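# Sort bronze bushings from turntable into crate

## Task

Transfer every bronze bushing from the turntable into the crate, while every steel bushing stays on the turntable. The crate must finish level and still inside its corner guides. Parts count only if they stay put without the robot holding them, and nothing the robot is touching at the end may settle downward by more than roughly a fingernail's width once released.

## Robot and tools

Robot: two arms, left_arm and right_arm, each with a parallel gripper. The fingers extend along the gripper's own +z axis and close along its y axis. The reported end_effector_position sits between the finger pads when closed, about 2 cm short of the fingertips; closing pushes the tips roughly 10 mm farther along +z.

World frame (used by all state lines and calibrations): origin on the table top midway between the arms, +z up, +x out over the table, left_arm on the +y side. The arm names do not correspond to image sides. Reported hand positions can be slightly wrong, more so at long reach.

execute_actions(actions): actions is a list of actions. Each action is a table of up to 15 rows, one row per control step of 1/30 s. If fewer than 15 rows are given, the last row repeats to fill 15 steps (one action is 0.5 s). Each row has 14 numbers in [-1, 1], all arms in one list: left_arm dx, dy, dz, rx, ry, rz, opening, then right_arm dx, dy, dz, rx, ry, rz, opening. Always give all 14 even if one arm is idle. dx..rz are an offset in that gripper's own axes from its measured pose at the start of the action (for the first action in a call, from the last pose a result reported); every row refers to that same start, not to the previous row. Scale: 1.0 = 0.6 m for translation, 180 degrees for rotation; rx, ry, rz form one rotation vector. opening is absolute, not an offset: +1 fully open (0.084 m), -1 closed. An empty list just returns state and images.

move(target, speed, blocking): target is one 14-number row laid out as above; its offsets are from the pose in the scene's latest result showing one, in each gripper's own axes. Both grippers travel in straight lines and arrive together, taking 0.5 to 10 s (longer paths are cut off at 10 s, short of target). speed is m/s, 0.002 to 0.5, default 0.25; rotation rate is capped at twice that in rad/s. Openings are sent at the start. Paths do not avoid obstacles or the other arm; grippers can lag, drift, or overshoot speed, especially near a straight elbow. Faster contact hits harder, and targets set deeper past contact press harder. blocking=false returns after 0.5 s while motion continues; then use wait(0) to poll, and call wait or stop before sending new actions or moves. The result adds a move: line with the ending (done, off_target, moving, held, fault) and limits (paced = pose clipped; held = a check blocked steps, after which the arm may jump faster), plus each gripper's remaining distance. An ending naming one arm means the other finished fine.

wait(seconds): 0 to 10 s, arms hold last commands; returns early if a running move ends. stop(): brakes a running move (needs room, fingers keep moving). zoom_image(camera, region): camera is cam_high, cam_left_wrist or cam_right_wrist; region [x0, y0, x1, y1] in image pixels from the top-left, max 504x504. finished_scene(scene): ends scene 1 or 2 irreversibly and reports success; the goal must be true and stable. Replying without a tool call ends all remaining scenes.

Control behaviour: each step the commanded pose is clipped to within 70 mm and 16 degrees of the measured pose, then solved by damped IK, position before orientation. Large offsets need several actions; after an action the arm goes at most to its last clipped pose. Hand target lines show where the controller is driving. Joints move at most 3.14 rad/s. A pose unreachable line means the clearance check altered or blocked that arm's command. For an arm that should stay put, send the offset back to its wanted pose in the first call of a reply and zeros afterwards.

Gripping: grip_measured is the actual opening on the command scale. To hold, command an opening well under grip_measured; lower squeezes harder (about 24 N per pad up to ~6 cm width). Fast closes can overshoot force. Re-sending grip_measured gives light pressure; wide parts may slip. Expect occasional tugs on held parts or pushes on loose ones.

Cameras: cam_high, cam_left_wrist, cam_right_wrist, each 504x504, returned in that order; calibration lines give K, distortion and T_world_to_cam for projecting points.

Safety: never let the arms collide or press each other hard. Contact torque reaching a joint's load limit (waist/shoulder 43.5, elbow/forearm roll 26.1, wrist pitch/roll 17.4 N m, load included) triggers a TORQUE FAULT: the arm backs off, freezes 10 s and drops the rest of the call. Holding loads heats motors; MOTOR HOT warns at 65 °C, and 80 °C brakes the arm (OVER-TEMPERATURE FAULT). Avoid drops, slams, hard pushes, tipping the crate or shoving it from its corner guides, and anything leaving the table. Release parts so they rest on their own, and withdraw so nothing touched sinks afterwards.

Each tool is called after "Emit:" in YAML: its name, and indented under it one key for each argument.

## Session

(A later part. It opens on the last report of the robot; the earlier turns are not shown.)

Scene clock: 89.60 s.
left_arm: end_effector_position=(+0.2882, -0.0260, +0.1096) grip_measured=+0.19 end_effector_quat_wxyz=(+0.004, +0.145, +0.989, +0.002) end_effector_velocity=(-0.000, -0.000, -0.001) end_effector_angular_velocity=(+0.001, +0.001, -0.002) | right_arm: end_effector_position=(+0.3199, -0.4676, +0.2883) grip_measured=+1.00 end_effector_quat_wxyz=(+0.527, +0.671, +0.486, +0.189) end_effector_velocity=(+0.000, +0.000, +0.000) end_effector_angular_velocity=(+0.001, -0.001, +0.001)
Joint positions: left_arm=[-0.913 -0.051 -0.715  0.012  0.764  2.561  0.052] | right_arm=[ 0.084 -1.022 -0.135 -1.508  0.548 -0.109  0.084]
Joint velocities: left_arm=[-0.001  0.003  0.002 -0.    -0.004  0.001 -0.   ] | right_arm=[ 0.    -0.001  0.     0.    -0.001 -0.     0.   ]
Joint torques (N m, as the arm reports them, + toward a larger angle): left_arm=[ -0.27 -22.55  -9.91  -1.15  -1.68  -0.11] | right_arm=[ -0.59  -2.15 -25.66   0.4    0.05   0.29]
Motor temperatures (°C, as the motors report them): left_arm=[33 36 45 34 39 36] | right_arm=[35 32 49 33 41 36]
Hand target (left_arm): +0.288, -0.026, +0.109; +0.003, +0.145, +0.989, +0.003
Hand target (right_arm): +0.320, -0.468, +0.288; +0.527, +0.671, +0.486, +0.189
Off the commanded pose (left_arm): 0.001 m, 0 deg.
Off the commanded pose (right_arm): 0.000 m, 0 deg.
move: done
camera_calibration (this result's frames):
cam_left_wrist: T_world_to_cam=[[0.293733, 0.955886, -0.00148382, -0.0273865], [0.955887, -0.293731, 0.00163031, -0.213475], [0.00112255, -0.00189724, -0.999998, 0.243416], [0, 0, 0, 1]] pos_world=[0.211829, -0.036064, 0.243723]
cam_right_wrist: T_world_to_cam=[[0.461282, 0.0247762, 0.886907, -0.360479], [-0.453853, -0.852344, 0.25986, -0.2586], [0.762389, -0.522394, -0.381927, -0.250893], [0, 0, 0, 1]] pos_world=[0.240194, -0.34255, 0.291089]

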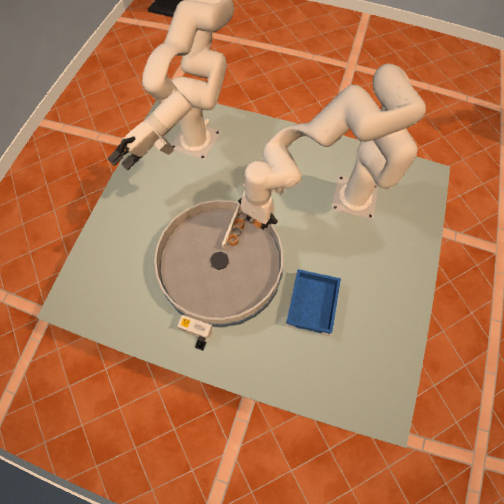

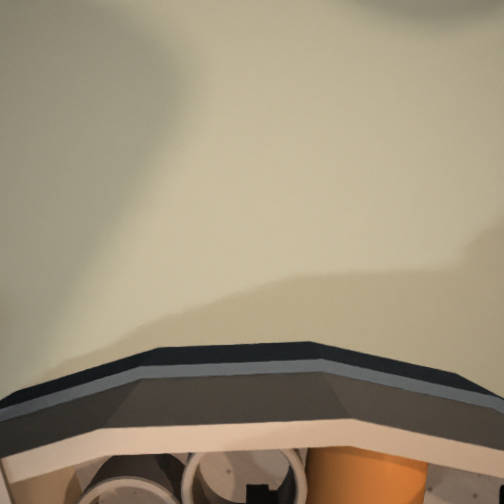

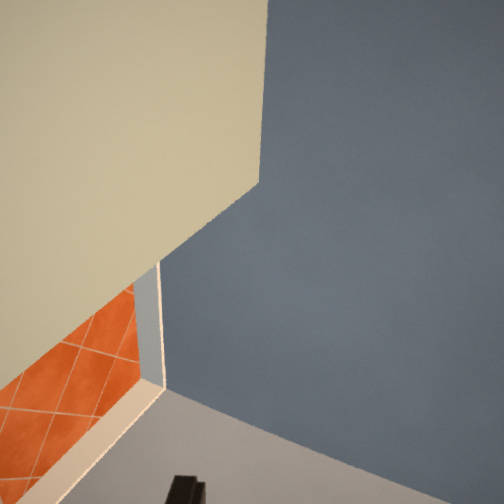

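Emit:
move:
  target: [0,0,0.065,0,0,0,-0.05,0,0,0,0,0,0,1]
  speed: 0.03

Emit:
move:
  target: [0,0,0,0,0,0,-1,0,0,0,0,0,0,1]

Emit:
move:
  target: [0,0,-0.2,0,0,0,-1,0,0,0,0,0,0,1]
  speed: 0.15

Scene clock: 96.03 s.
left_arm: end_effector_position=(+0.2999, -0.0380, +0.0886) grip_measured=-0.02 end_effector_quat_wxyz=(+0.021, +0.144, +0.989, -0.013) end_effector_velocity=(-0.001, -0.001, +0.000) end_effector_angular_velocity=(-0.001, -0.001, -0.001) | right_arm: end_effector_position=(+0.3199, -0.4676, +0.2883) grip_measured=+1.00 end_effector_quat_wxyz=(+0.527, +0.671, +0.486, +0.189) end_effector_velocity=(-0.000, -0.000, -0.000) end_effector_angular_velocity=(+0.001, +0.000, -0.001)
Joint positions: left_arm=[-0.911  0.02  -0.712  0.014  0.644  2.56   0.043] | right_arm=[ 0.084 -1.022 -0.135 -1.508  0.548 -0.109  0.084]
Joint velocities: left_arm=[-0.002 -0.     0.001 -0.001 -0.002 -0.001  0.   ] | right_arm=[-0.     0.     0.     0.001  0.001  0.     0.   ]
Joint torques (N m, as the arm reports them, + toward a larger angle): left_arm=[-6.44 10.21  6.32 -2.16  3.94  0.03] | right_arm=[ -0.93  -2.42 -25.5    0.38   0.02   0.2 ]
Motor temperatures (°C, as the motors report them): left_arm=[33 36 44 34 39 36] | right_arm=[35 32 49 33 41 36]
Hand target (left_arm): +0.288, -0.026, +0.071; +0.004, +0.145, +0.989, +0.002
Hand target (right_arm): +0.320, -0.468, +0.288; +0.527, +0.671, +0.486, +0.189
Off the commanded pose (left_arm): 0.025 m, 3 deg.
Off the commanded pose (right_arm): 0.000 m, 0 deg.
move: off_target (left_arm)
camera_calibration (this result's frames):
cam_left_wrist: T_world_to_cam=[[0.293404, 0.955645, -0.0256055, -0.0171423], [0.955479, -0.292269, 0.0404825, -0.231396], [0.0312032, -0.0363432, -0.998852, 0.211978], [0, 0, 0, 1]] pos_world=[0.219509, -0.0435438, 0.220663]
cam_right_wrist: T_world_to_cam=[[0.461282, 0.0247762, 0.886907, -0.360479], [-0.453853, -0.852344, 0.25986, -0.2586], [0.762389, -0.522394, -0.381927, -0.250893], [0, 0, 0, 1]] pos_world=[0.240194, -0.34255, 0.291089]

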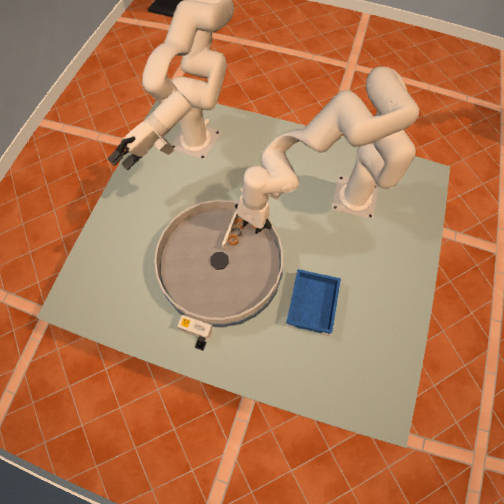

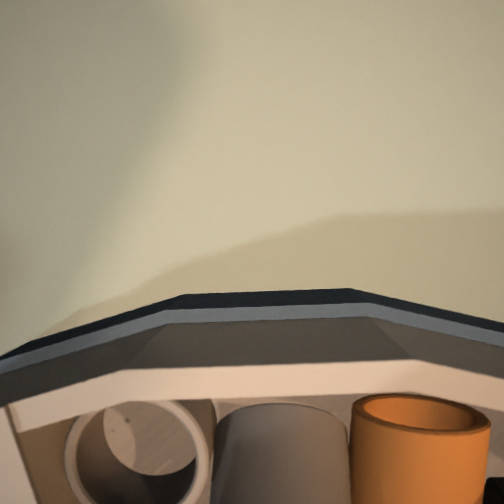

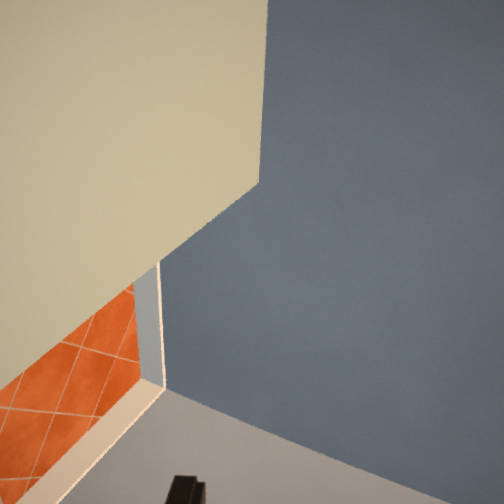

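Scene clock: 96.53 s.
left_arm: end_effector_position=(+0.3009, -0.0390, +0.0900) grip_measured=-0.02 end_effector_quat_wxyz=(+0.022, +0.144, +0.989, -0.014) end_effector_velocity=(+0.001, -0.001, +0.000) end_effector_angular_velocity=(-0.003, -0.003, +0.000) | right_arm: end_effector_position=(+0.3199, -0.4676, +0.2883) grip_measured=+1.00 end_effector_quat_wxyz=(+0.527, +0.671, +0.486, +0.189) end_effector_velocity=(+0.000, +0.001, +0.000) end_effector_angular_velocity=(-0.001, +0.000, +0.003)
Joint positions: left_arm=[-0.91   0.019 -0.715  0.015  0.645  2.56   0.043] | right_arm=[ 0.084 -1.022 -0.135 -1.508  0.548 -0.109  0.084]
Joint velocities: left_arm=[ 0.     0.002 -0.001  0.    -0.005 -0.     0.   ] | right_arm=[-0.     0.001 -0.001 -0.001 -0.002 -0.001  0.   ]
Joint torques (N m, as the arm reports them, + toward a larger angle): left_arm=[-5.55 -3.54 -1.41 -2.5   0.19  0.09] | right_arm=[ -0.52  -2.65 -25.64   0.37   0.06   0.23]
Motor temperatures (°C, as the motors report them): left_arm=[33 36 44 34 39 36] | right_arm=[35 32 49 33 41 36]
Hand target (left_arm): +0.300, -0.038, +0.089; +0.021, +0.144, +0.989, -0.013
Hand target (right_arm): +0.320, -0.468, +0.288; +0.527, +0.671, +0.486, +0.189
Off the commanded pose (left_arm): 0.002 m, 0 deg.
Off the commanded pose (right_arm): 0.000 m, 0 deg.
move: done
camera_calibration (this result's frames):
cam_left_wrist: T_world_to_cam=[[0.293544, 0.955556, -0.027288, -0.0162897], [0.955361, -0.292247, 0.0433266, -0.232914], [0.0334262, -0.0387882, -0.998688, 0.212577], [0, 0, 0, 1]] pos_world=[0.220193, -0.0442572, 0.221945]
cam_right_wrist: T_world_to_cam=[[0.461282, 0.0247761, 0.886907, -0.360479], [-0.453853, -0.852344, 0.25986, -0.2586], [0.762389, -0.522394, -0.381927, -0.250893], [0, 0, 0, 1]] pos_world=[0.240194, -0.34255, 0.291088]

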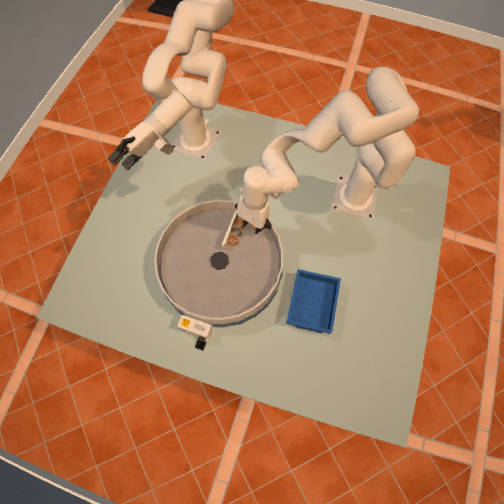

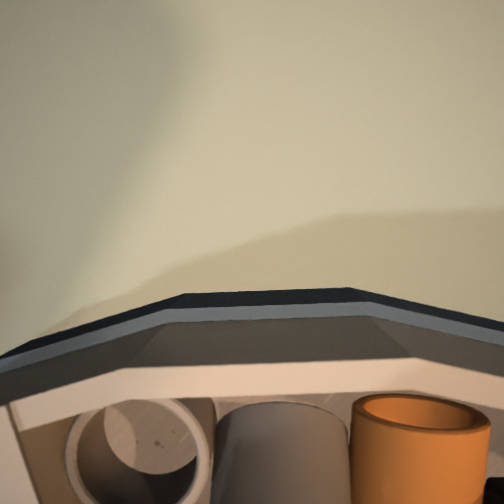

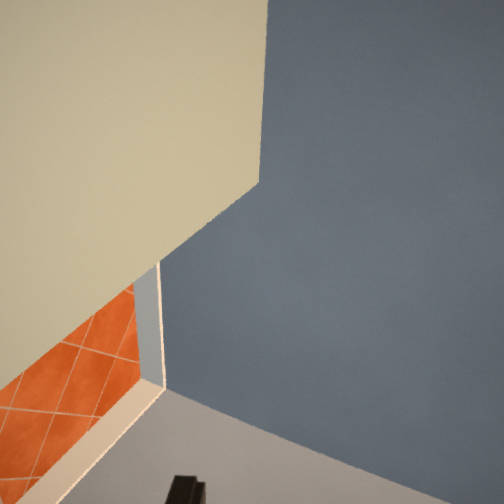

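Scene clock: 97.77 s.
left_arm: end_effector_position=(+0.2959, -0.0344, +0.2090) grip_measured=-1.00 end_effector_quat_wxyz=(+0.022, +0.144, +0.989, -0.013) end_effector_velocity=(+0.001, -0.001, +0.005) end_effector_angular_velocity=(-0.003, -0.003, +0.001) | right_arm: end_effector_position=(+0.3199, -0.4676, +0.2883) grip_measured=+1.00 end_effector_quat_wxyz=(+0.527, +0.671, +0.486, +0.189) end_effector_velocity=(+0.000, +0.000, +0.001) end_effector_angular_velocity=(+0.001, -0.002, +0.000)
Joint positions: left_arm=[-0.914 -0.203 -0.856  0.011  1.009  2.562  0.   ] | right_arm=[ 0.084 -1.022 -0.135 -1.508  0.548 -0.109  0.084]
Joint velocities: left_arm=[ 0.001 -0.004 -0.009  0.     0.008 -0.     0.   ] | right_arm=[ 0.    -0.    -0.001  0.    -0.001  0.001  0.   ]
Joint torques (N m, as the arm reports them, + toward a larger angle): left_arm=[  0.11 -20.85 -12.21  -1.1   -2.55   0.11] | right_arm=[ -0.68  -2.34 -25.49   0.44  -0.12   0.22]
Motor temperatures (°C, as the motors report them): left_arm=[33 36 44 34 39 36] | right_arm=[35 32 49 33 41 36]
Hand target (left_arm): +0.296, -0.035, +0.210; +0.022, +0.144, +0.989, -0.013
Hand target (right_arm): +0.320, -0.468, +0.288; +0.527, +0.671, +0.486, +0.189
Off the commanded pose (left_arm): 0.001 m, 0 deg.
Off the commanded pose (right_arm): 0.000 m, 0 deg.
move: done
camera_calibration (this result's frames):
cam_left_wrist: T_world_to_cam=[[0.29311, 0.955719, -0.0262453, -0.0160307], [0.955514, -0.291883, 0.0423858, -0.231801], [0.0328484, -0.0375015, -0.998757, 0.331999], [0, 0, 0, 1]] pos_world=[0.215282, -0.0398874, 0.34099]
cam_right_wrist: T_world_to_cam=[[0.461282, 0.024776, 0.886907, -0.360479], [-0.453853, -0.852344, 0.25986, -0.2586], [0.762389, -0.522394, -0.381927, -0.250893], [0, 0, 0, 1]] pos_world=[0.240194, -0.34255, 0.291089]

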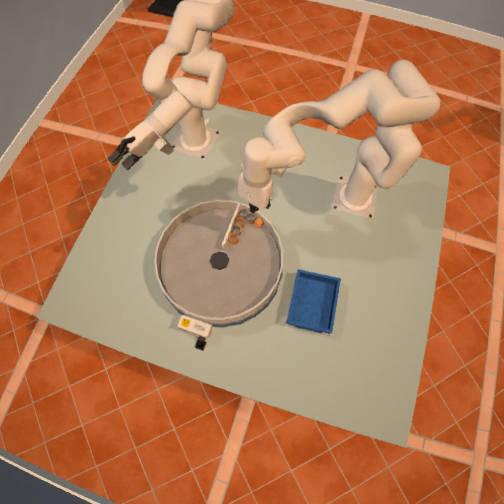

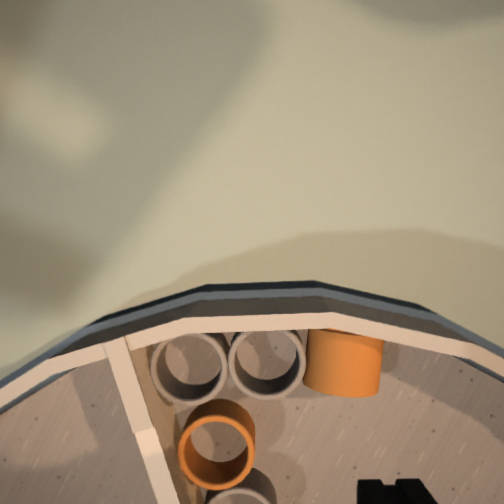

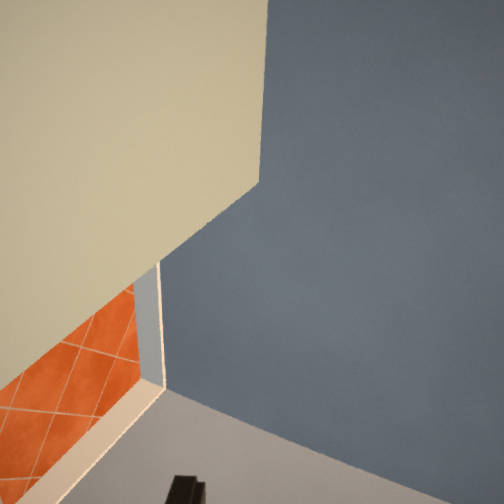

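Emit:
move:
  target: [-0.018,-0.053,0.15,-0.008,0.014,0,-0.4,0,0,0,0,0,0,1]
  speed: 0.1

Scene clock: 108.10 s.
left_arm: end_effector_position=(+0.3008, -0.0712, +0.1209) grip_measured=-0.42 end_effector_quat_wxyz=(+0.002, +0.144, +0.990, +0.002) end_effector_velocity=(-0.001, -0.000, -0.003) end_effector_angular_velocity=(+0.003, +0.003, -0.001) | right_arm: end_effector_position=(+0.3199, -0.4676, +0.2883) grip_measured=+1.00 end_effector_quat_wxyz=(+0.527, +0.671, +0.486, +0.189) end_effector_velocity=(-0.000, +0.000, +0.000) end_effector_angular_velocity=(+0.000, -0.001, +0.000)
Joint positions: left_arm=[-0.957  0.063 -0.889  0.009  0.826  2.519  0.026] | right_arm=[ 0.084 -1.022 -0.135 -1.508  0.548 -0.109  0.084]
Joint velocities: left_arm=[-0.001  0.006 -0.    -0.    -0.002 -0.    -0.   ] | right_arm=[ 0.    -0.001  0.    -0.001 -0.     0.001  0.   ]
Joint torques (N m, as the arm reports them, + toward a larger angle): left_arm=[ -0.15 -26.45 -11.03  -1.21  -1.77  -0.19] | right_arm=[ -0.74  -2.65 -25.58   0.63   0.01   0.27]
Motor temperatures (°C, as the motors report them): left_arm=[33 36 45 34 39 36] | right_arm=[35 32 49 33 41 36]
Hand target (left_arm): +0.301, -0.071, +0.120; +0.002, +0.144, +0.990, +0.003
Hand target (right_arm): +0.320, -0.468, +0.288; +0.527, +0.671, +0.486, +0.189
Off the commanded pose (left_arm): 0.001 m, 0 deg.
Off the commanded pose (right_arm): 0.000 m, 0 deg.
move: done
camera_calibration (this result's frames):
cam_left_wrist: T_world_to_cam=[[0.292552, 0.956247, -0.00214435, 0.0126467], [0.956248, -0.292555, -0.001057, -0.238498], [-0.00163809, -0.0017413, -0.999997, 0.255514], [0, 0, 0, 1]] pos_world=[0.224782, -0.0814221, 0.255288]
cam_right_wrist: T_world_to_cam=[[0.461282, 0.024776, 0.886907, -0.360479], [-0.453852, -0.852344, 0.25986, -0.2586], [0.762389, -0.522394, -0.381927, -0.250893], [0, 0, 0, 1]] pos_world=[0.240194, -0.34255, 0.291088]

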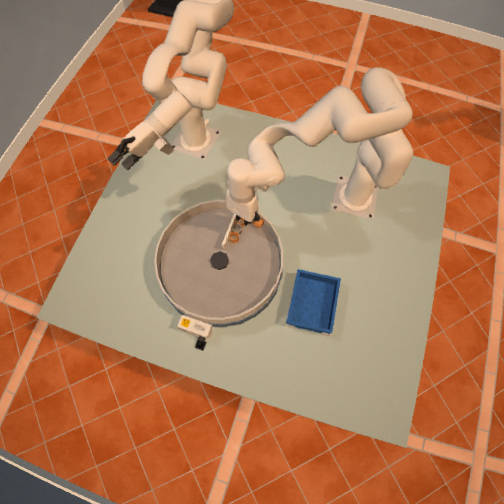

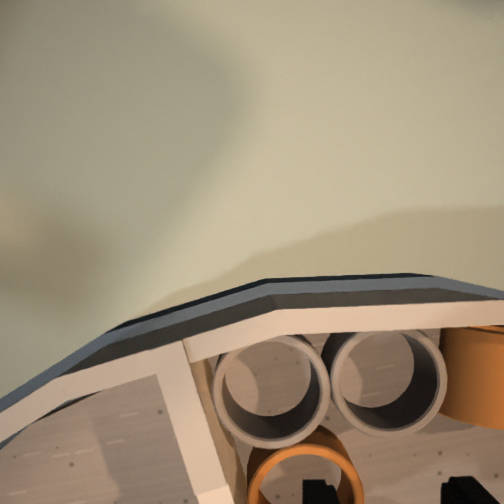

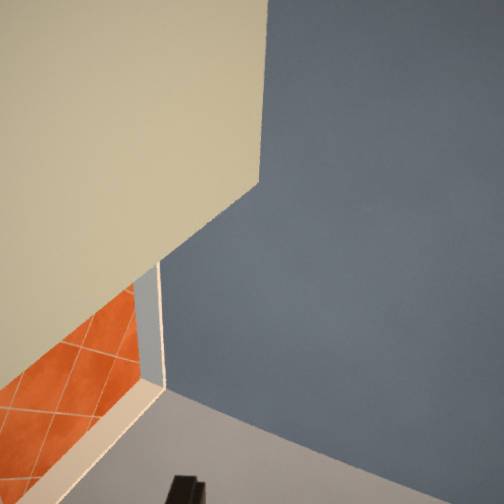

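Looks aligned.

Emit:
move:
  target: [0,0,0.08,0,0,0,-0.4,0,0,0,0,0,0,1]
  speed: 0.04

Emit:
move:
  target: [0,0,0,0,0,0,-1,0,0,0,0,0,0,1]

Emit:
move:
  target: [0,0,-0.2,0,0,0,-1,0,0,0,0,0,0,1]
  speed: 0.15

Scene clock: 113.50 s.
left_arm: end_effector_position=(+0.3085, -0.0800, +0.0960) grip_measured=-0.61 end_effector_quat_wxyz=(+0.021, +0.144, +0.989, -0.015) end_effector_velocity=(-0.000, -0.000, +0.000) end_effector_angular_velocity=(-0.002, -0.001, -0.001) | right_arm: end_effector_position=(+0.3199, -0.4676, +0.2883) grip_measured=+1.00 end_effector_quat_wxyz=(+0.527, +0.671, +0.486, +0.189) end_effector_velocity=(-0.000, -0.000, -0.000) end_effector_angular_velocity=(+0.002, +0.000, -0.002)
Joint positions: left_arm=[-0.955  0.116 -0.858  0.01   0.692  2.518  0.017] | right_arm=[ 0.084 -1.022 -0.135 -1.508  0.548 -0.109  0.084]
Joint velocities: left_arm=[-0.001 -0.001  0.002 -0.    -0.003  0.    -0.   ] | right_arm=[ 0.     0.001 -0.001  0.003  0.001 -0.     0.   ]
Joint torques (N m, as the arm reports them, + toward a larger angle): left_arm=[-9.43 26.26  1.2  -3.34 -6.91 -0.02] | right_arm=[ -0.61  -2.18 -25.53   0.33  -0.04   0.18]
Motor temperatures (°C, as the motors report them): left_arm=[33 36 44 34 39 36] | right_arm=[35 32 49 33 41 36]
Hand target (left_arm): +0.300, -0.070, +0.074; +0.002, +0.144, +0.990, +0.002
Hand target (right_arm): +0.320, -0.468, +0.288; +0.527, +0.671, +0.486, +0.189
Off the commanded pose (left_arm): 0.026 m, 3 deg.
Off the commanded pose (right_arm): 0.000 m, 0 deg.
move: off_target (left_arm)
camera_calibration (this result's frames):
cam_left_wrist: T_world_to_cam=[[0.2925, 0.95577, -0.0307687, 0.0214345], [0.955812, -0.291219, 0.0401901, -0.25218], [0.029452, -0.0411647, -0.998718, 0.217704], [0, 0, 0, 1]] pos_world=[0.228355, -0.0849644, 0.22822]
cam_right_wrist: T_world_to_cam=[[0.461282, 0.0247759, 0.886907, -0.360479], [-0.453853, -0.852344, 0.25986, -0.2586], [0.762389, -0.522394, -0.381927, -0.250893], [0, 0, 0, 1]] pos_world=[0.240194, -0.34255, 0.291089]

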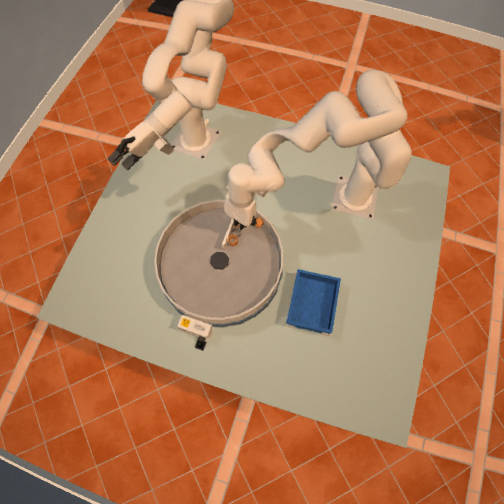

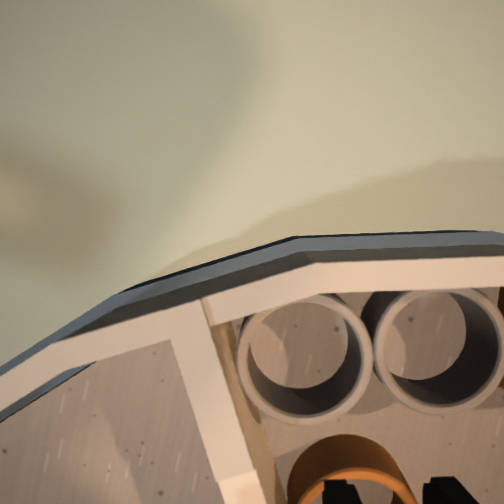

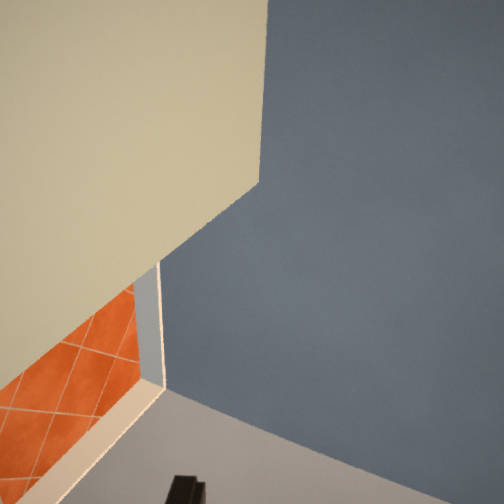

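Scene clock: 114.00 s.
left_arm: end_effector_position=(+0.3086, -0.0804, +0.0982) grip_measured=-0.66 end_effector_quat_wxyz=(+0.022, +0.144, +0.989, -0.017) end_effector_velocity=(+0.001, +0.000, -0.000) end_effector_angular_velocity=(+0.002, +0.001, +0.001) | right_arm: end_effector_position=(+0.3199, -0.4676, +0.2883) grip_measured=+1.00 end_effector_quat_wxyz=(+0.527, +0.671, +0.486, +0.189) end_effector_velocity=(+0.000, +0.000, -0.000) end_effector_angular_velocity=(-0.002, +0.003, +0.001)
Joint positions: left_arm=[-0.955  0.111 -0.857  0.01   0.692  2.518  0.015] | right_arm=[ 0.084 -1.022 -0.135 -1.508  0.548 -0.109  0.084]
Joint velocities: left_arm=[ 0.001  0.003 -0.003  0.     0.002  0.001  0.   ] | right_arm=[-0.     0.001  0.    -0.001 -0.    -0.002  0.   ]
Joint torques (N m, as the arm reports them, + toward a larger angle): left_arm=[-7.37 -2.83 -6.47 -3.11 -5.38 -0.14] | right_arm=[ -1.02  -2.55 -25.55   0.24   0.03   0.35]
Motor temperatures (°C, as the motors report them): left_arm=[33 36 44 34 40 36] | right_arm=[35 32 49 33 41 36]
Hand target (left_arm): +0.308, -0.080, +0.096; +0.021, +0.144, +0.989, -0.015
Hand target (right_arm): +0.320, -0.468, +0.288; +0.527, +0.671, +0.486, +0.189
Off the commanded pose (left_arm): 0.002 m, 0 deg.
Off the commanded pose (right_arm): 0.000 m, 0 deg.
move: done
camera_calibration (this result's frames):
cam_left_wrist: T_world_to_cam=[[0.292984, 0.955541, -0.033207, 0.0219831], [0.955584, -0.291483, 0.0435609, -0.252751], [0.031945, -0.0444947, -0.998499, 0.21881], [0, 0, 0, 1]] pos_world=[0.228094, -0.0849424, 0.230222]
cam_right_wrist: T_world_to_cam=[[0.461282, 0.0247759, 0.886907, -0.360479], [-0.453852, -0.852344, 0.25986, -0.2586], [0.762389, -0.522394, -0.381927, -0.250893], [0, 0, 0, 1]] pos_world=[0.240194, -0.34255, 0.291088]

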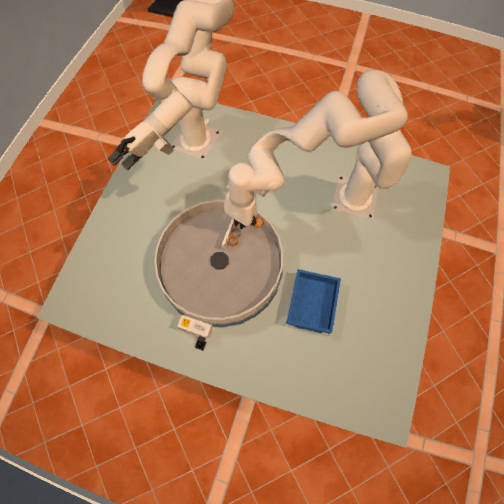

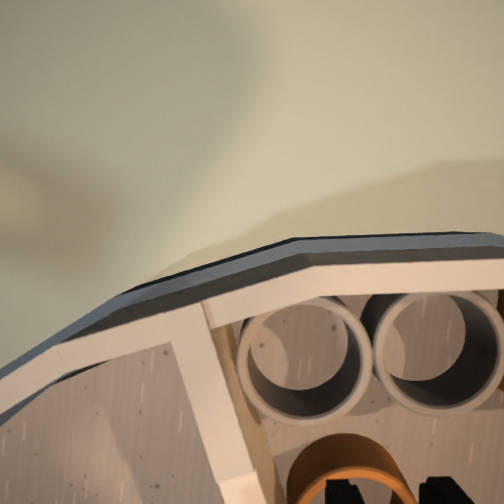

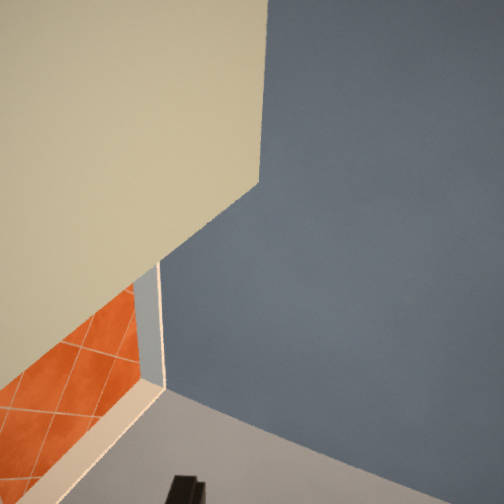

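Scene clock: 115.23 s.
left_arm: end_effector_position=(+0.3038, -0.0751, +0.2171) grip_measured=-1.00 end_effector_quat_wxyz=(+0.022, +0.144, +0.989, -0.016) end_effector_velocity=(-0.000, -0.001, +0.004) end_effector_angular_velocity=(-0.003, -0.002, -0.001) | right_arm: end_effector_position=(+0.3199, -0.4676, +0.2883) grip_measured=+1.00 end_effector_quat_wxyz=(+0.527, +0.671, +0.486, +0.189) end_effector_velocity=(+0.000, -0.000, +0.001) end_effector_angular_velocity=(+0.000, -0.002, -0.001)
Joint positions: left_arm=[-0.957 -0.088 -0.998  0.008  1.033  2.519  0.   ] | right_arm=[ 0.084 -1.022 -0.135 -1.508  0.548 -0.109  0.084]
Joint velocities: left_arm=[-0.002 -0.004 -0.007 -0.     0.007 -0.001  0.   ] | right_arm=[-0.    -0.    -0.001 -0.001  0.     0.002  0.   ]
Joint torques (N m, as the arm reports them, + toward a larger angle): left_arm=[  0.07 -24.24 -12.04  -1.33  -2.2    0.19] | right_arm=[ -0.78  -2.58 -25.49   0.34   0.15   0.21]
Motor temperatures (°C, as the motors report them): left_arm=[33 36 44 34 40 36] | right_arm=[35 32 49 33 41 36]
Hand target (left_arm): +0.304, -0.075, +0.218; +0.022, +0.144, +0.989, -0.016
Hand target (right_arm): +0.320, -0.468, +0.288; +0.527, +0.671, +0.486, +0.189
Off the commanded pose (left_arm): 0.001 m, 0 deg.
Off the commanded pose (right_arm): 0.000 m, 0 deg.
move: done
camera_calibration (this result's frames):
cam_left_wrist: T_world_to_cam=[[0.292557, 0.955709, -0.0321202, 0.0222122], [0.955734, -0.291133, 0.0426016, -0.251627], [0.0313635, -0.0431618, -0.998576, 0.338262], [0, 0, 0, 1]] pos_world=[0.223381, -0.0798853, 0.349214]
cam_right_wrist: T_world_to_cam=[[0.461282, 0.0247759, 0.886907, -0.360479], [-0.453852, -0.852344, 0.25986, -0.2586], [0.762389, -0.522394, -0.381927, -0.250893], [0, 0, 0, 1]] pos_world=[0.240194, -0.34255, 0.291088]

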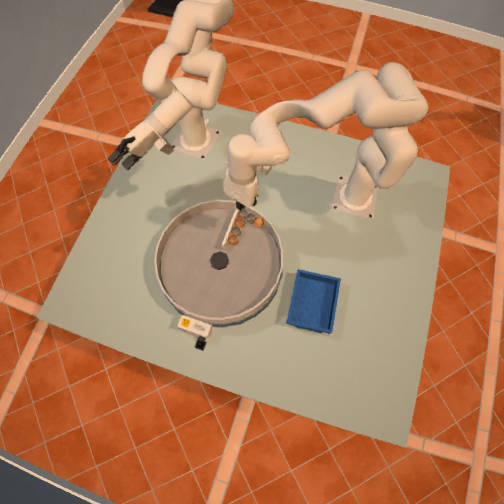

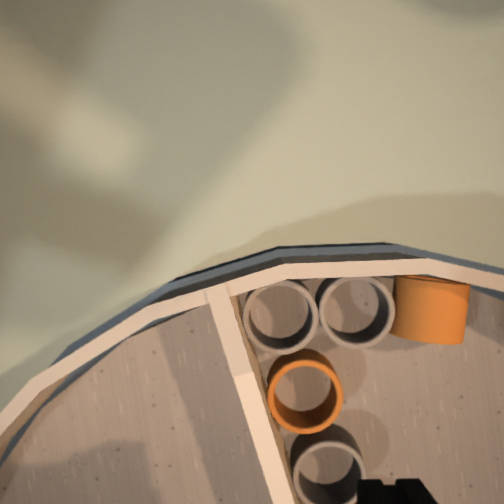

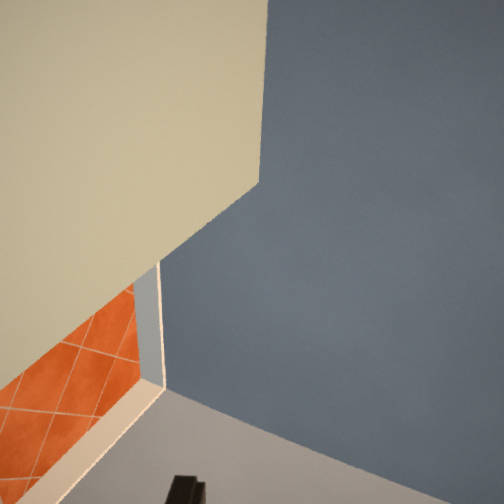

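Emit:
move:
  target: [-0.1,0.0,0.05,-0.008,0.014,0,0.3,0,0,0,0,0,0,1]
  speed: 0.15

Scene clock: 121.20 s.
left_arm: end_effector_position=(+0.3622, -0.0935, +0.1904) grip_measured=+0.29 end_effector_quat_wxyz=(+0.002, +0.144, +0.990, -0.000) end_effector_velocity=(+0.000, +0.001, -0.002) end_effector_angular_velocity=(+0.005, +0.004, +0.001) | right_arm: end_effector_position=(+0.3199, -0.4676, +0.2883) grip_measured=+1.00 end_effector_quat_wxyz=(+0.527, +0.671, +0.486, +0.189) end_effector_velocity=(+0.000, -0.000, +0.000) end_effector_angular_velocity=(+0.000, -0.001, -0.001)
Joint positions: left_arm=[-0.887  0.147 -1.209  0.002  1.059  2.593  0.056] | right_arm=[ 0.084 -1.022 -0.135 -1.508  0.548 -0.109  0.084]
Joint velocities: left_arm=[ 0.001  0.007 -0.004  0.001  0.003 -0.     0.   ] | right_arm=[-0.     0.    -0.    -0.     0.001  0.001  0.   ]
Joint torques (N m, as the arm reports them, + toward a larger angle): left_arm=[ -0.31 -30.11 -12.36  -0.95  -2.26  -0.02] | right_arm=[ -0.64  -2.43 -25.57   0.14  -0.06   0.25]
Motor temperatures (°C, as the motors report them): left_arm=[33 36 45 34 39 36] | right_arm=[35 32 49 33 41 36]
Hand target (left_arm): +0.362, -0.093, +0.190; +0.002, +0.144, +0.990, -0.000
Hand target (right_arm): +0.320, -0.468, +0.288; +0.527, +0.671, +0.486, +0.189
Off the commanded pose (left_arm): 0.000 m, 0 deg.
Off the commanded pose (right_arm): 0.000 m, 0 deg.
move: done
camera_calibration (this result's frames):
cam_left_wrist: T_world_to_cam=[[0.291993, 0.956391, -0.00752285, 0.0173651], [0.956415, -0.292008, -0.001008, -0.303688], [-0.00316077, -0.00690064, -0.999971, 0.325145], [0, 0, 0, 1]] pos_world=[0.286409, -0.103043, 0.32496]
cam_right_wrist: T_world_to_cam=[[0.461282, 0.0247759, 0.886907, -0.360479], [-0.453852, -0.852344, 0.25986, -0.2586], [0.762389, -0.522394, -0.381927, -0.250893], [0, 0, 0, 1]] pos_world=[0.240194, -0.34255, 0.291088]

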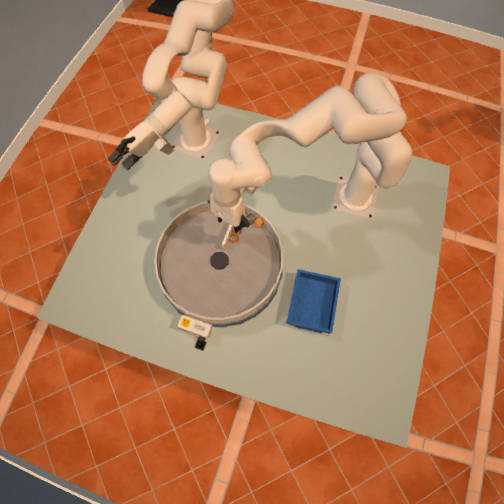

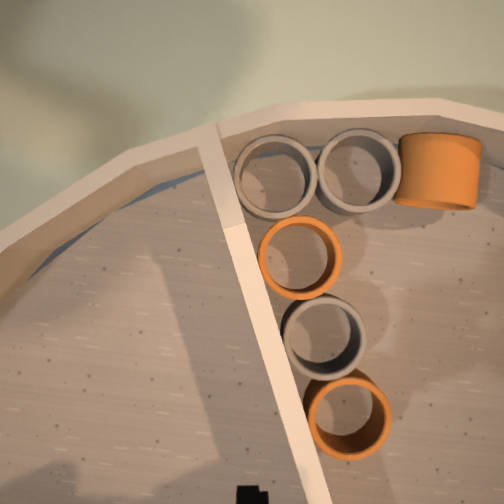

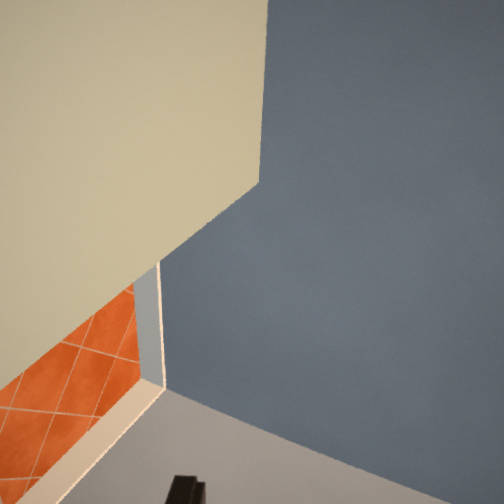

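Emit:
move:
  target: [0.005,0.017,0.12,0,0,0.4,0.1,0,0,0,0,0,0,1]
  speed: 0.1

Emit:
move:
  target: [0,0,0.075,0,0,0,0.1,0,0,0,0,0,0,1]
  speed: 0.04

Emit:
move:
  target: [0,0,0,0,0,0,-1,0,0,0,0,0,0,1]

Emit:
move:
  target: [0,0,-0.2,0,0,0,-1,0,0,0,0,0,0,1]
  speed: 0.15

Scene clock: 143.57 s.
left_arm: end_effector_position=(+0.3625, -0.0832, +0.1185) grip_measured=+0.09 end_effector_quat_wxyz=(+0.002, +0.698, +0.716, +0.001) end_effector_velocity=(+0.001, -0.000, +0.000) end_effector_angular_velocity=(-0.002, -0.001, -0.006) | right_arm: end_effector_position=(+0.3199, -0.4676, +0.2883) grip_measured=+1.00 end_effector_quat_wxyz=(+0.527, +0.671, +0.486, +0.189) end_effector_velocity=(+0.000, +0.000, -0.000) end_effector_angular_velocity=(+0.003, +0.000, -0.001)
Joint positions: left_arm=[-0.873  0.217 -1.08   0.002  0.86   3.863  0.048] | right_arm=[ 0.084 -1.022 -0.135 -1.508  0.548 -0.109  0.084]
Joint velocities: left_arm=[ 0.001  0.    -0.001 -0.001 -0.002  0.008 -0.   ] | right_arm=[-0.     0.001 -0.     0.003 -0.001  0.001  0.   ]
Joint torques (N m, as the arm reports them, + toward a larger angle): left_arm=[  0.07 -30.33 -11.84  -1.61  -1.97   0.44] | right_arm=[ -0.73  -2.23 -25.53   0.15   0.     0.18]
Motor temperatures (°C, as the motors report them): left_arm=[33 37 46 34 39 36] | right_arm=[35 32 49 33 41 36]
Hand target (left_arm): +0.362, -0.083, +0.118; +0.002, +0.698, +0.716, +0.001
Hand target (right_arm): +0.320, -0.468, +0.288; +0.527, +0.671, +0.486, +0.189
Off the commanded pose (left_arm): 0.000 m, 0 deg.
Off the commanded pose (right_arm): 0.000 m, 0 deg.
move: done
camera_calibration (this result's frames):
cam_left_wrist: T_world_to_cam=[[0.999828, 0.0181868, -0.00360079, -0.328188], [0.018175, -0.999829, -0.00327813, -0.0195704], [-0.0036598, 0.00321212, -0.999988, 0.254298], [0, 0, 0, 1]] pos_world=[0.329418, -0.0144152, 0.253049]
cam_right_wrist: T_world_to_cam=[[0.461283, 0.024776, 0.886907, -0.360479], [-0.453852, -0.852344, 0.25986, -0.2586], [0.762389, -0.522394, -0.381927, -0.250893], [0, 0, 0, 1]] pos_world=[0.240194, -0.34255, 0.291088]

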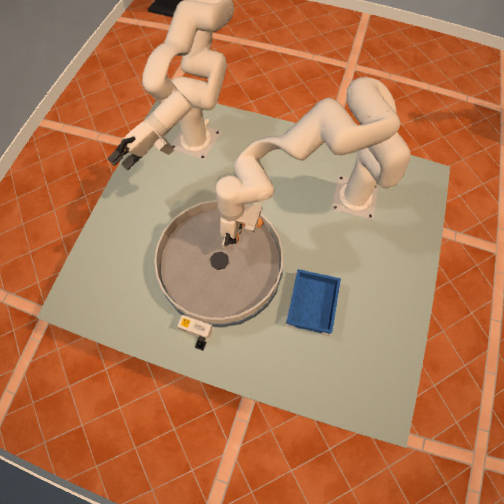

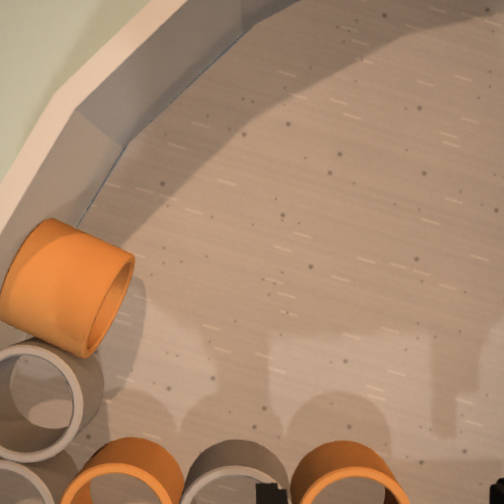

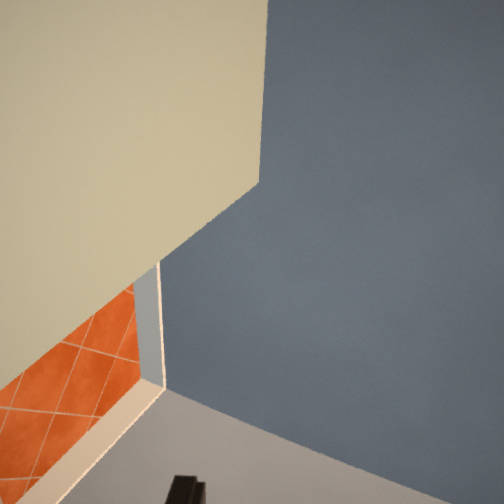

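Scene clock: 145.10 s.
left_arm: end_effector_position=(+0.3697, -0.0868, +0.0955) grip_measured=+0.32 end_effector_quat_wxyz=(+0.021, +0.698, +0.716, +0.000) end_effector_velocity=(+0.000, -0.000, +0.000) end_effector_angular_velocity=(-0.002, +0.001, +0.003) | right_arm: end_effector_position=(+0.3199, -0.4676, +0.2883) grip_measured=+1.00 end_effector_quat_wxyz=(+0.527, +0.671, +0.486, +0.189) end_effector_velocity=(-0.000, +0.000, +0.000) end_effector_angular_velocity=(+0.001, -0.001, +0.001)
Joint positions: left_arm=[-0.867  0.256 -1.049  0.004  0.752  3.868  0.058] | right_arm=[ 0.084 -1.022 -0.135 -1.508  0.548 -0.109  0.084]
Joint velocities: left_arm=[ 0.001 -0.     0.001 -0.003 -0.001  0.001  0.   ] | right_arm=[-0.    -0.001  0.001  0.    -0.002  0.     0.   ]
Joint torques (N m, as the arm reports them, + toward a larger angle): left_arm=[-14.82  21.72  -0.95  -5.42 -10.73  -1.5 ] | right_arm=[ -0.57  -2.56 -25.5    0.46   0.03   0.23]
Motor temperatures (°C, as the motors report them): left_arm=[33 37 45 34 40 36] | right_arm=[35 32 49 33 41 36]
Hand target (left_arm): +0.362, -0.083, +0.074; +0.002, +0.698, +0.716, +0.001
Hand target (right_arm): +0.320, -0.468, +0.288; +0.527, +0.671, +0.486, +0.189
Off the commanded pose (left_arm): 0.023 m, 2 deg.
Off the commanded pose (right_arm): 0.000 m, 0 deg.
move: off_target (left_arm)
camera_calibration (this result's frames):
cam_left_wrist: T_world_to_cam=[[0.999587, 0.0177013, 0.0226373, -0.337888], [0.0171617, -0.999569, 0.0238146, -0.0255555], [0.0230491, -0.0234162, -0.99946, 0.21909], [0, 0, 0, 1]] pos_world=[0.333138, -0.0144332, 0.227229]
cam_right_wrist: T_world_to_cam=[[0.461283, 0.024776, 0.886907, -0.360479], [-0.453852, -0.852344, 0.25986, -0.2586], [0.762389, -0.522394, -0.381927, -0.250893], [0, 0, 0, 1]] pos_world=[0.240194, -0.34255, 0.291088]

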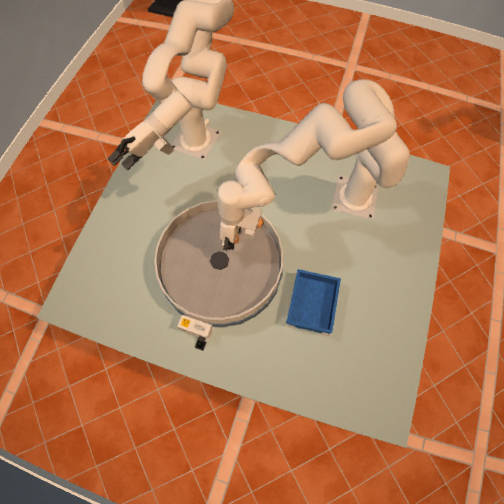

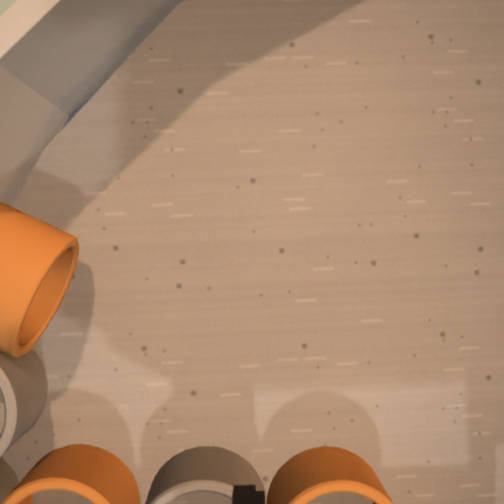

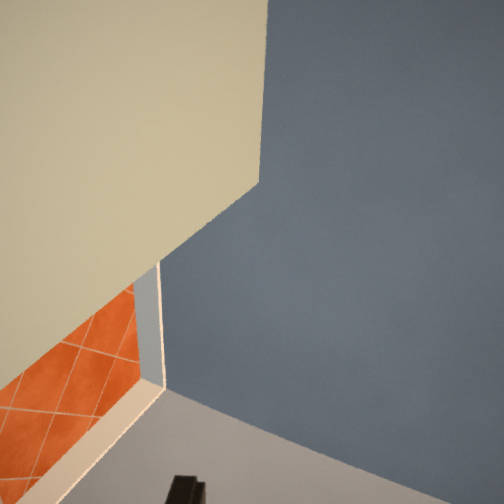

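Scene clock: 146.37 s.
left_arm: end_effector_position=(+0.3708, -0.0874, +0.0993) grip_measured=-1.00 end_effector_quat_wxyz=(+0.024, +0.698, +0.716, +0.000) end_effector_velocity=(-0.000, +0.000, -0.000) end_effector_angular_velocity=(+0.000, +0.000, -0.001) | right_arm: end_effector_position=(+0.3199, -0.4676, +0.2883) grip_measured=+1.00 end_effector_quat_wxyz=(+0.527, +0.671, +0.486, +0.189) end_effector_velocity=(+0.000, -0.000, -0.000) end_effector_angular_velocity=(-0.000, +0.001, -0.000)
Joint positions: left_arm=[-0.867  0.248 -1.049  0.004  0.752  3.867  0.   ] | right_arm=[ 0.084 -1.022 -0.135 -1.508  0.548 -0.109  0.084]
Joint velocities: left_arm=[-0.    -0.     0.    -0.     0.     0.001  0.   ] | right_arm=[-0.     0.001  0.    -0.     0.    -0.     0.   ]
Joint torques (N m, as the arm reports them, + toward a larger angle): left_arm=[-7.56 -4.69 -8.33 -3.6  -8.17 -0.08] | right_arm=[ -0.22  -2.45 -25.65   0.29  -0.05   0.21]
Motor temperatures (°C, as the motors report them): left_arm=[33 37 45 34 41 36] | right_arm=[35 32 49 33 41 36]
Hand target (left_arm): +0.370, -0.087, +0.095; +0.021, +0.698, +0.716, +0.000
Hand target (right_arm): +0.320, -0.468, +0.288; +0.527, +0.671, +0.486, +0.189
Off the commanded pose (left_arm): 0.004 m, 0 deg.
Off the commanded pose (right_arm): 0.000 m, 0 deg.
move: off_target (left_arm)
camera_calibration (this result's frames):
cam_left_wrist: T_world_to_cam=[[0.999445, 0.0184617, 0.027744, -0.339424], [0.0176513, -0.999418, 0.0291758, -0.0269754], [0.0282665, -0.0286699, -0.999189, 0.220504], [0, 0, 0, 1]] pos_world=[0.333479, -0.0143716, 0.230529]
cam_right_wrist: T_world_to_cam=[[0.461283, 0.0247759, 0.886907, -0.360479], [-0.453852, -0.852344, 0.25986, -0.2586], [0.762389, -0.522394, -0.381927, -0.250893], [0, 0, 0, 1]] pos_world=[0.240194, -0.34255, 0.291088]

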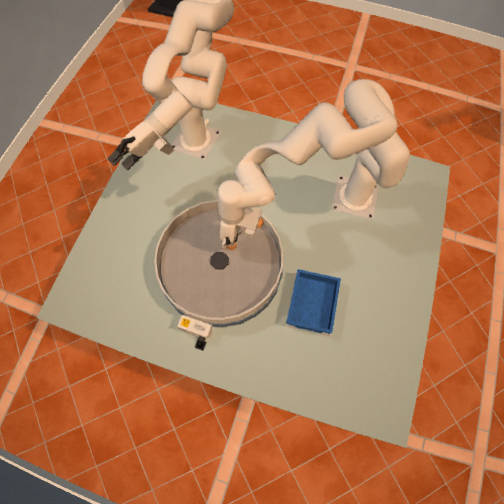

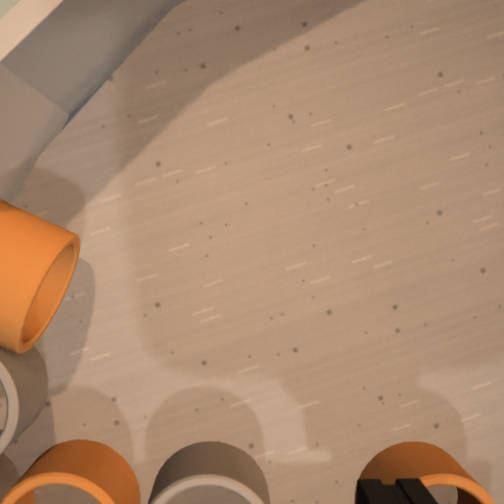

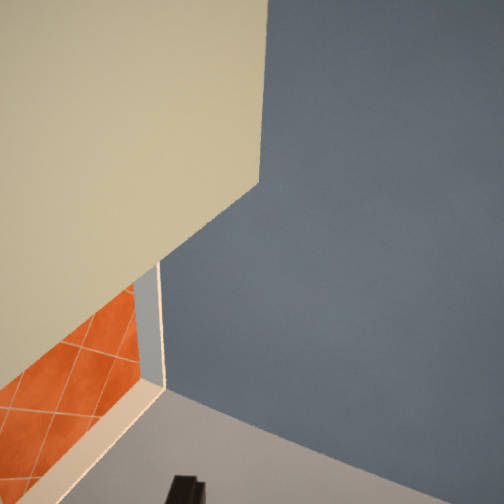

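Scene clock: 147.60 s.
left_arm: end_effector_position=(+0.3663, -0.0828, +0.2183) grip_measured=-1.00 end_effector_quat_wxyz=(+0.024, +0.698, +0.716, +0.001) end_effector_velocity=(+0.001, -0.001, +0.005) end_effector_angular_velocity=(-0.004, -0.004, -0.000) | right_arm: end_effector_position=(+0.3199, -0.4676, +0.2883) grip_measured=+1.00 end_effector_quat_wxyz=(+0.527, +0.671, +0.486, +0.189) end_effector_velocity=(+0.000, -0.000, +0.000) end_effector_angular_velocity=(-0.001, +0.000, +0.001)
Joint positions: left_arm=[-0.867  0.072 -1.187  0.004  1.068  3.868  0.   ] | right_arm=[ 0.084 -1.022 -0.135 -1.508  0.548 -0.109  0.084]
Joint velocities: left_arm=[-0.001 -0.004 -0.01  -0.     0.008 -0.     0.   ] | right_arm=[-0.     0.    -0.    -0.002 -0.     0.     0.   ]
Joint torques (N m, as the arm reports them, + toward a larger angle): left_arm=[  0.36 -28.19 -13.07  -1.14  -2.24   0.29] | right_arm=[ -0.42  -2.49 -25.34   0.4   -0.07   0.23]
Motor temperatures (°C, as the motors report them): left_arm=[33 37 45 34 40 36] | right_arm=[35 32 50 33 41 36]
Hand target (left_arm): +0.367, -0.083, +0.219; +0.024, +0.698, +0.716, +0.001
Hand target (right_arm): +0.320, -0.468, +0.288; +0.527, +0.671, +0.486, +0.189
Off the commanded pose (left_arm): 0.001 m, 0 deg.
Off the commanded pose (right_arm): 0.000 m, 0 deg.
move: done
camera_calibration (this result's frames):
cam_left_wrist: T_world_to_cam=[[0.999459, 0.0188314, 0.0269528, -0.338135], [0.0180801, -0.999448, 0.0278534, -0.0256499], [0.0274625, -0.027351, -0.999249, 0.340007], [0, 0, 0, 1]] pos_world=[0.329078, -0.00996871, 0.349579]
cam_right_wrist: T_world_to_cam=[[0.461283, 0.024776, 0.886907, -0.360479], [-0.453852, -0.852344, 0.25986, -0.2586], [0.762389, -0.522394, -0.381927, -0.250893], [0, 0, 0, 1]] pos_world=[0.240194, -0.34255, 0.291088]

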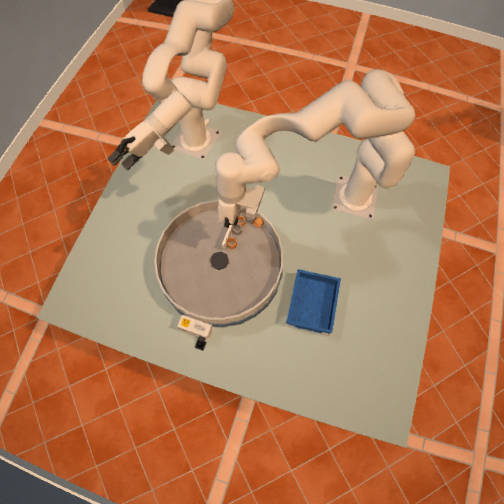

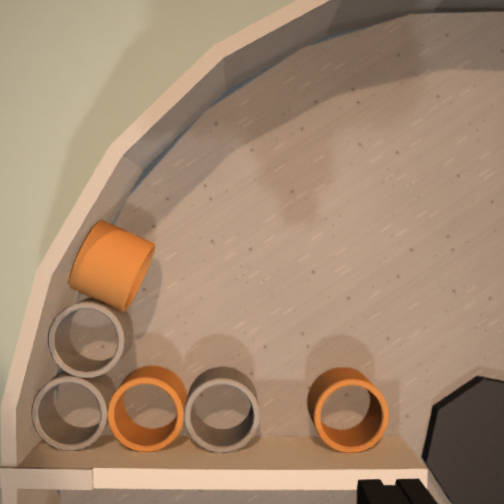

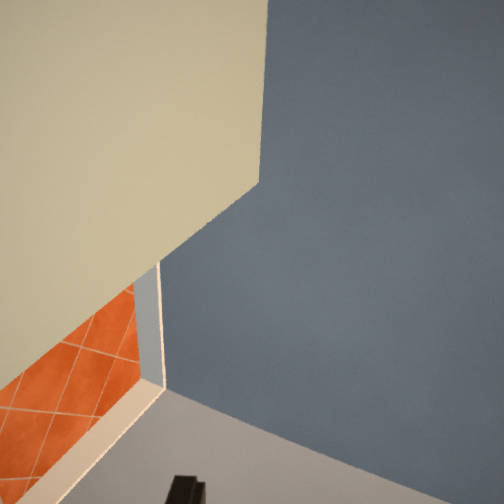

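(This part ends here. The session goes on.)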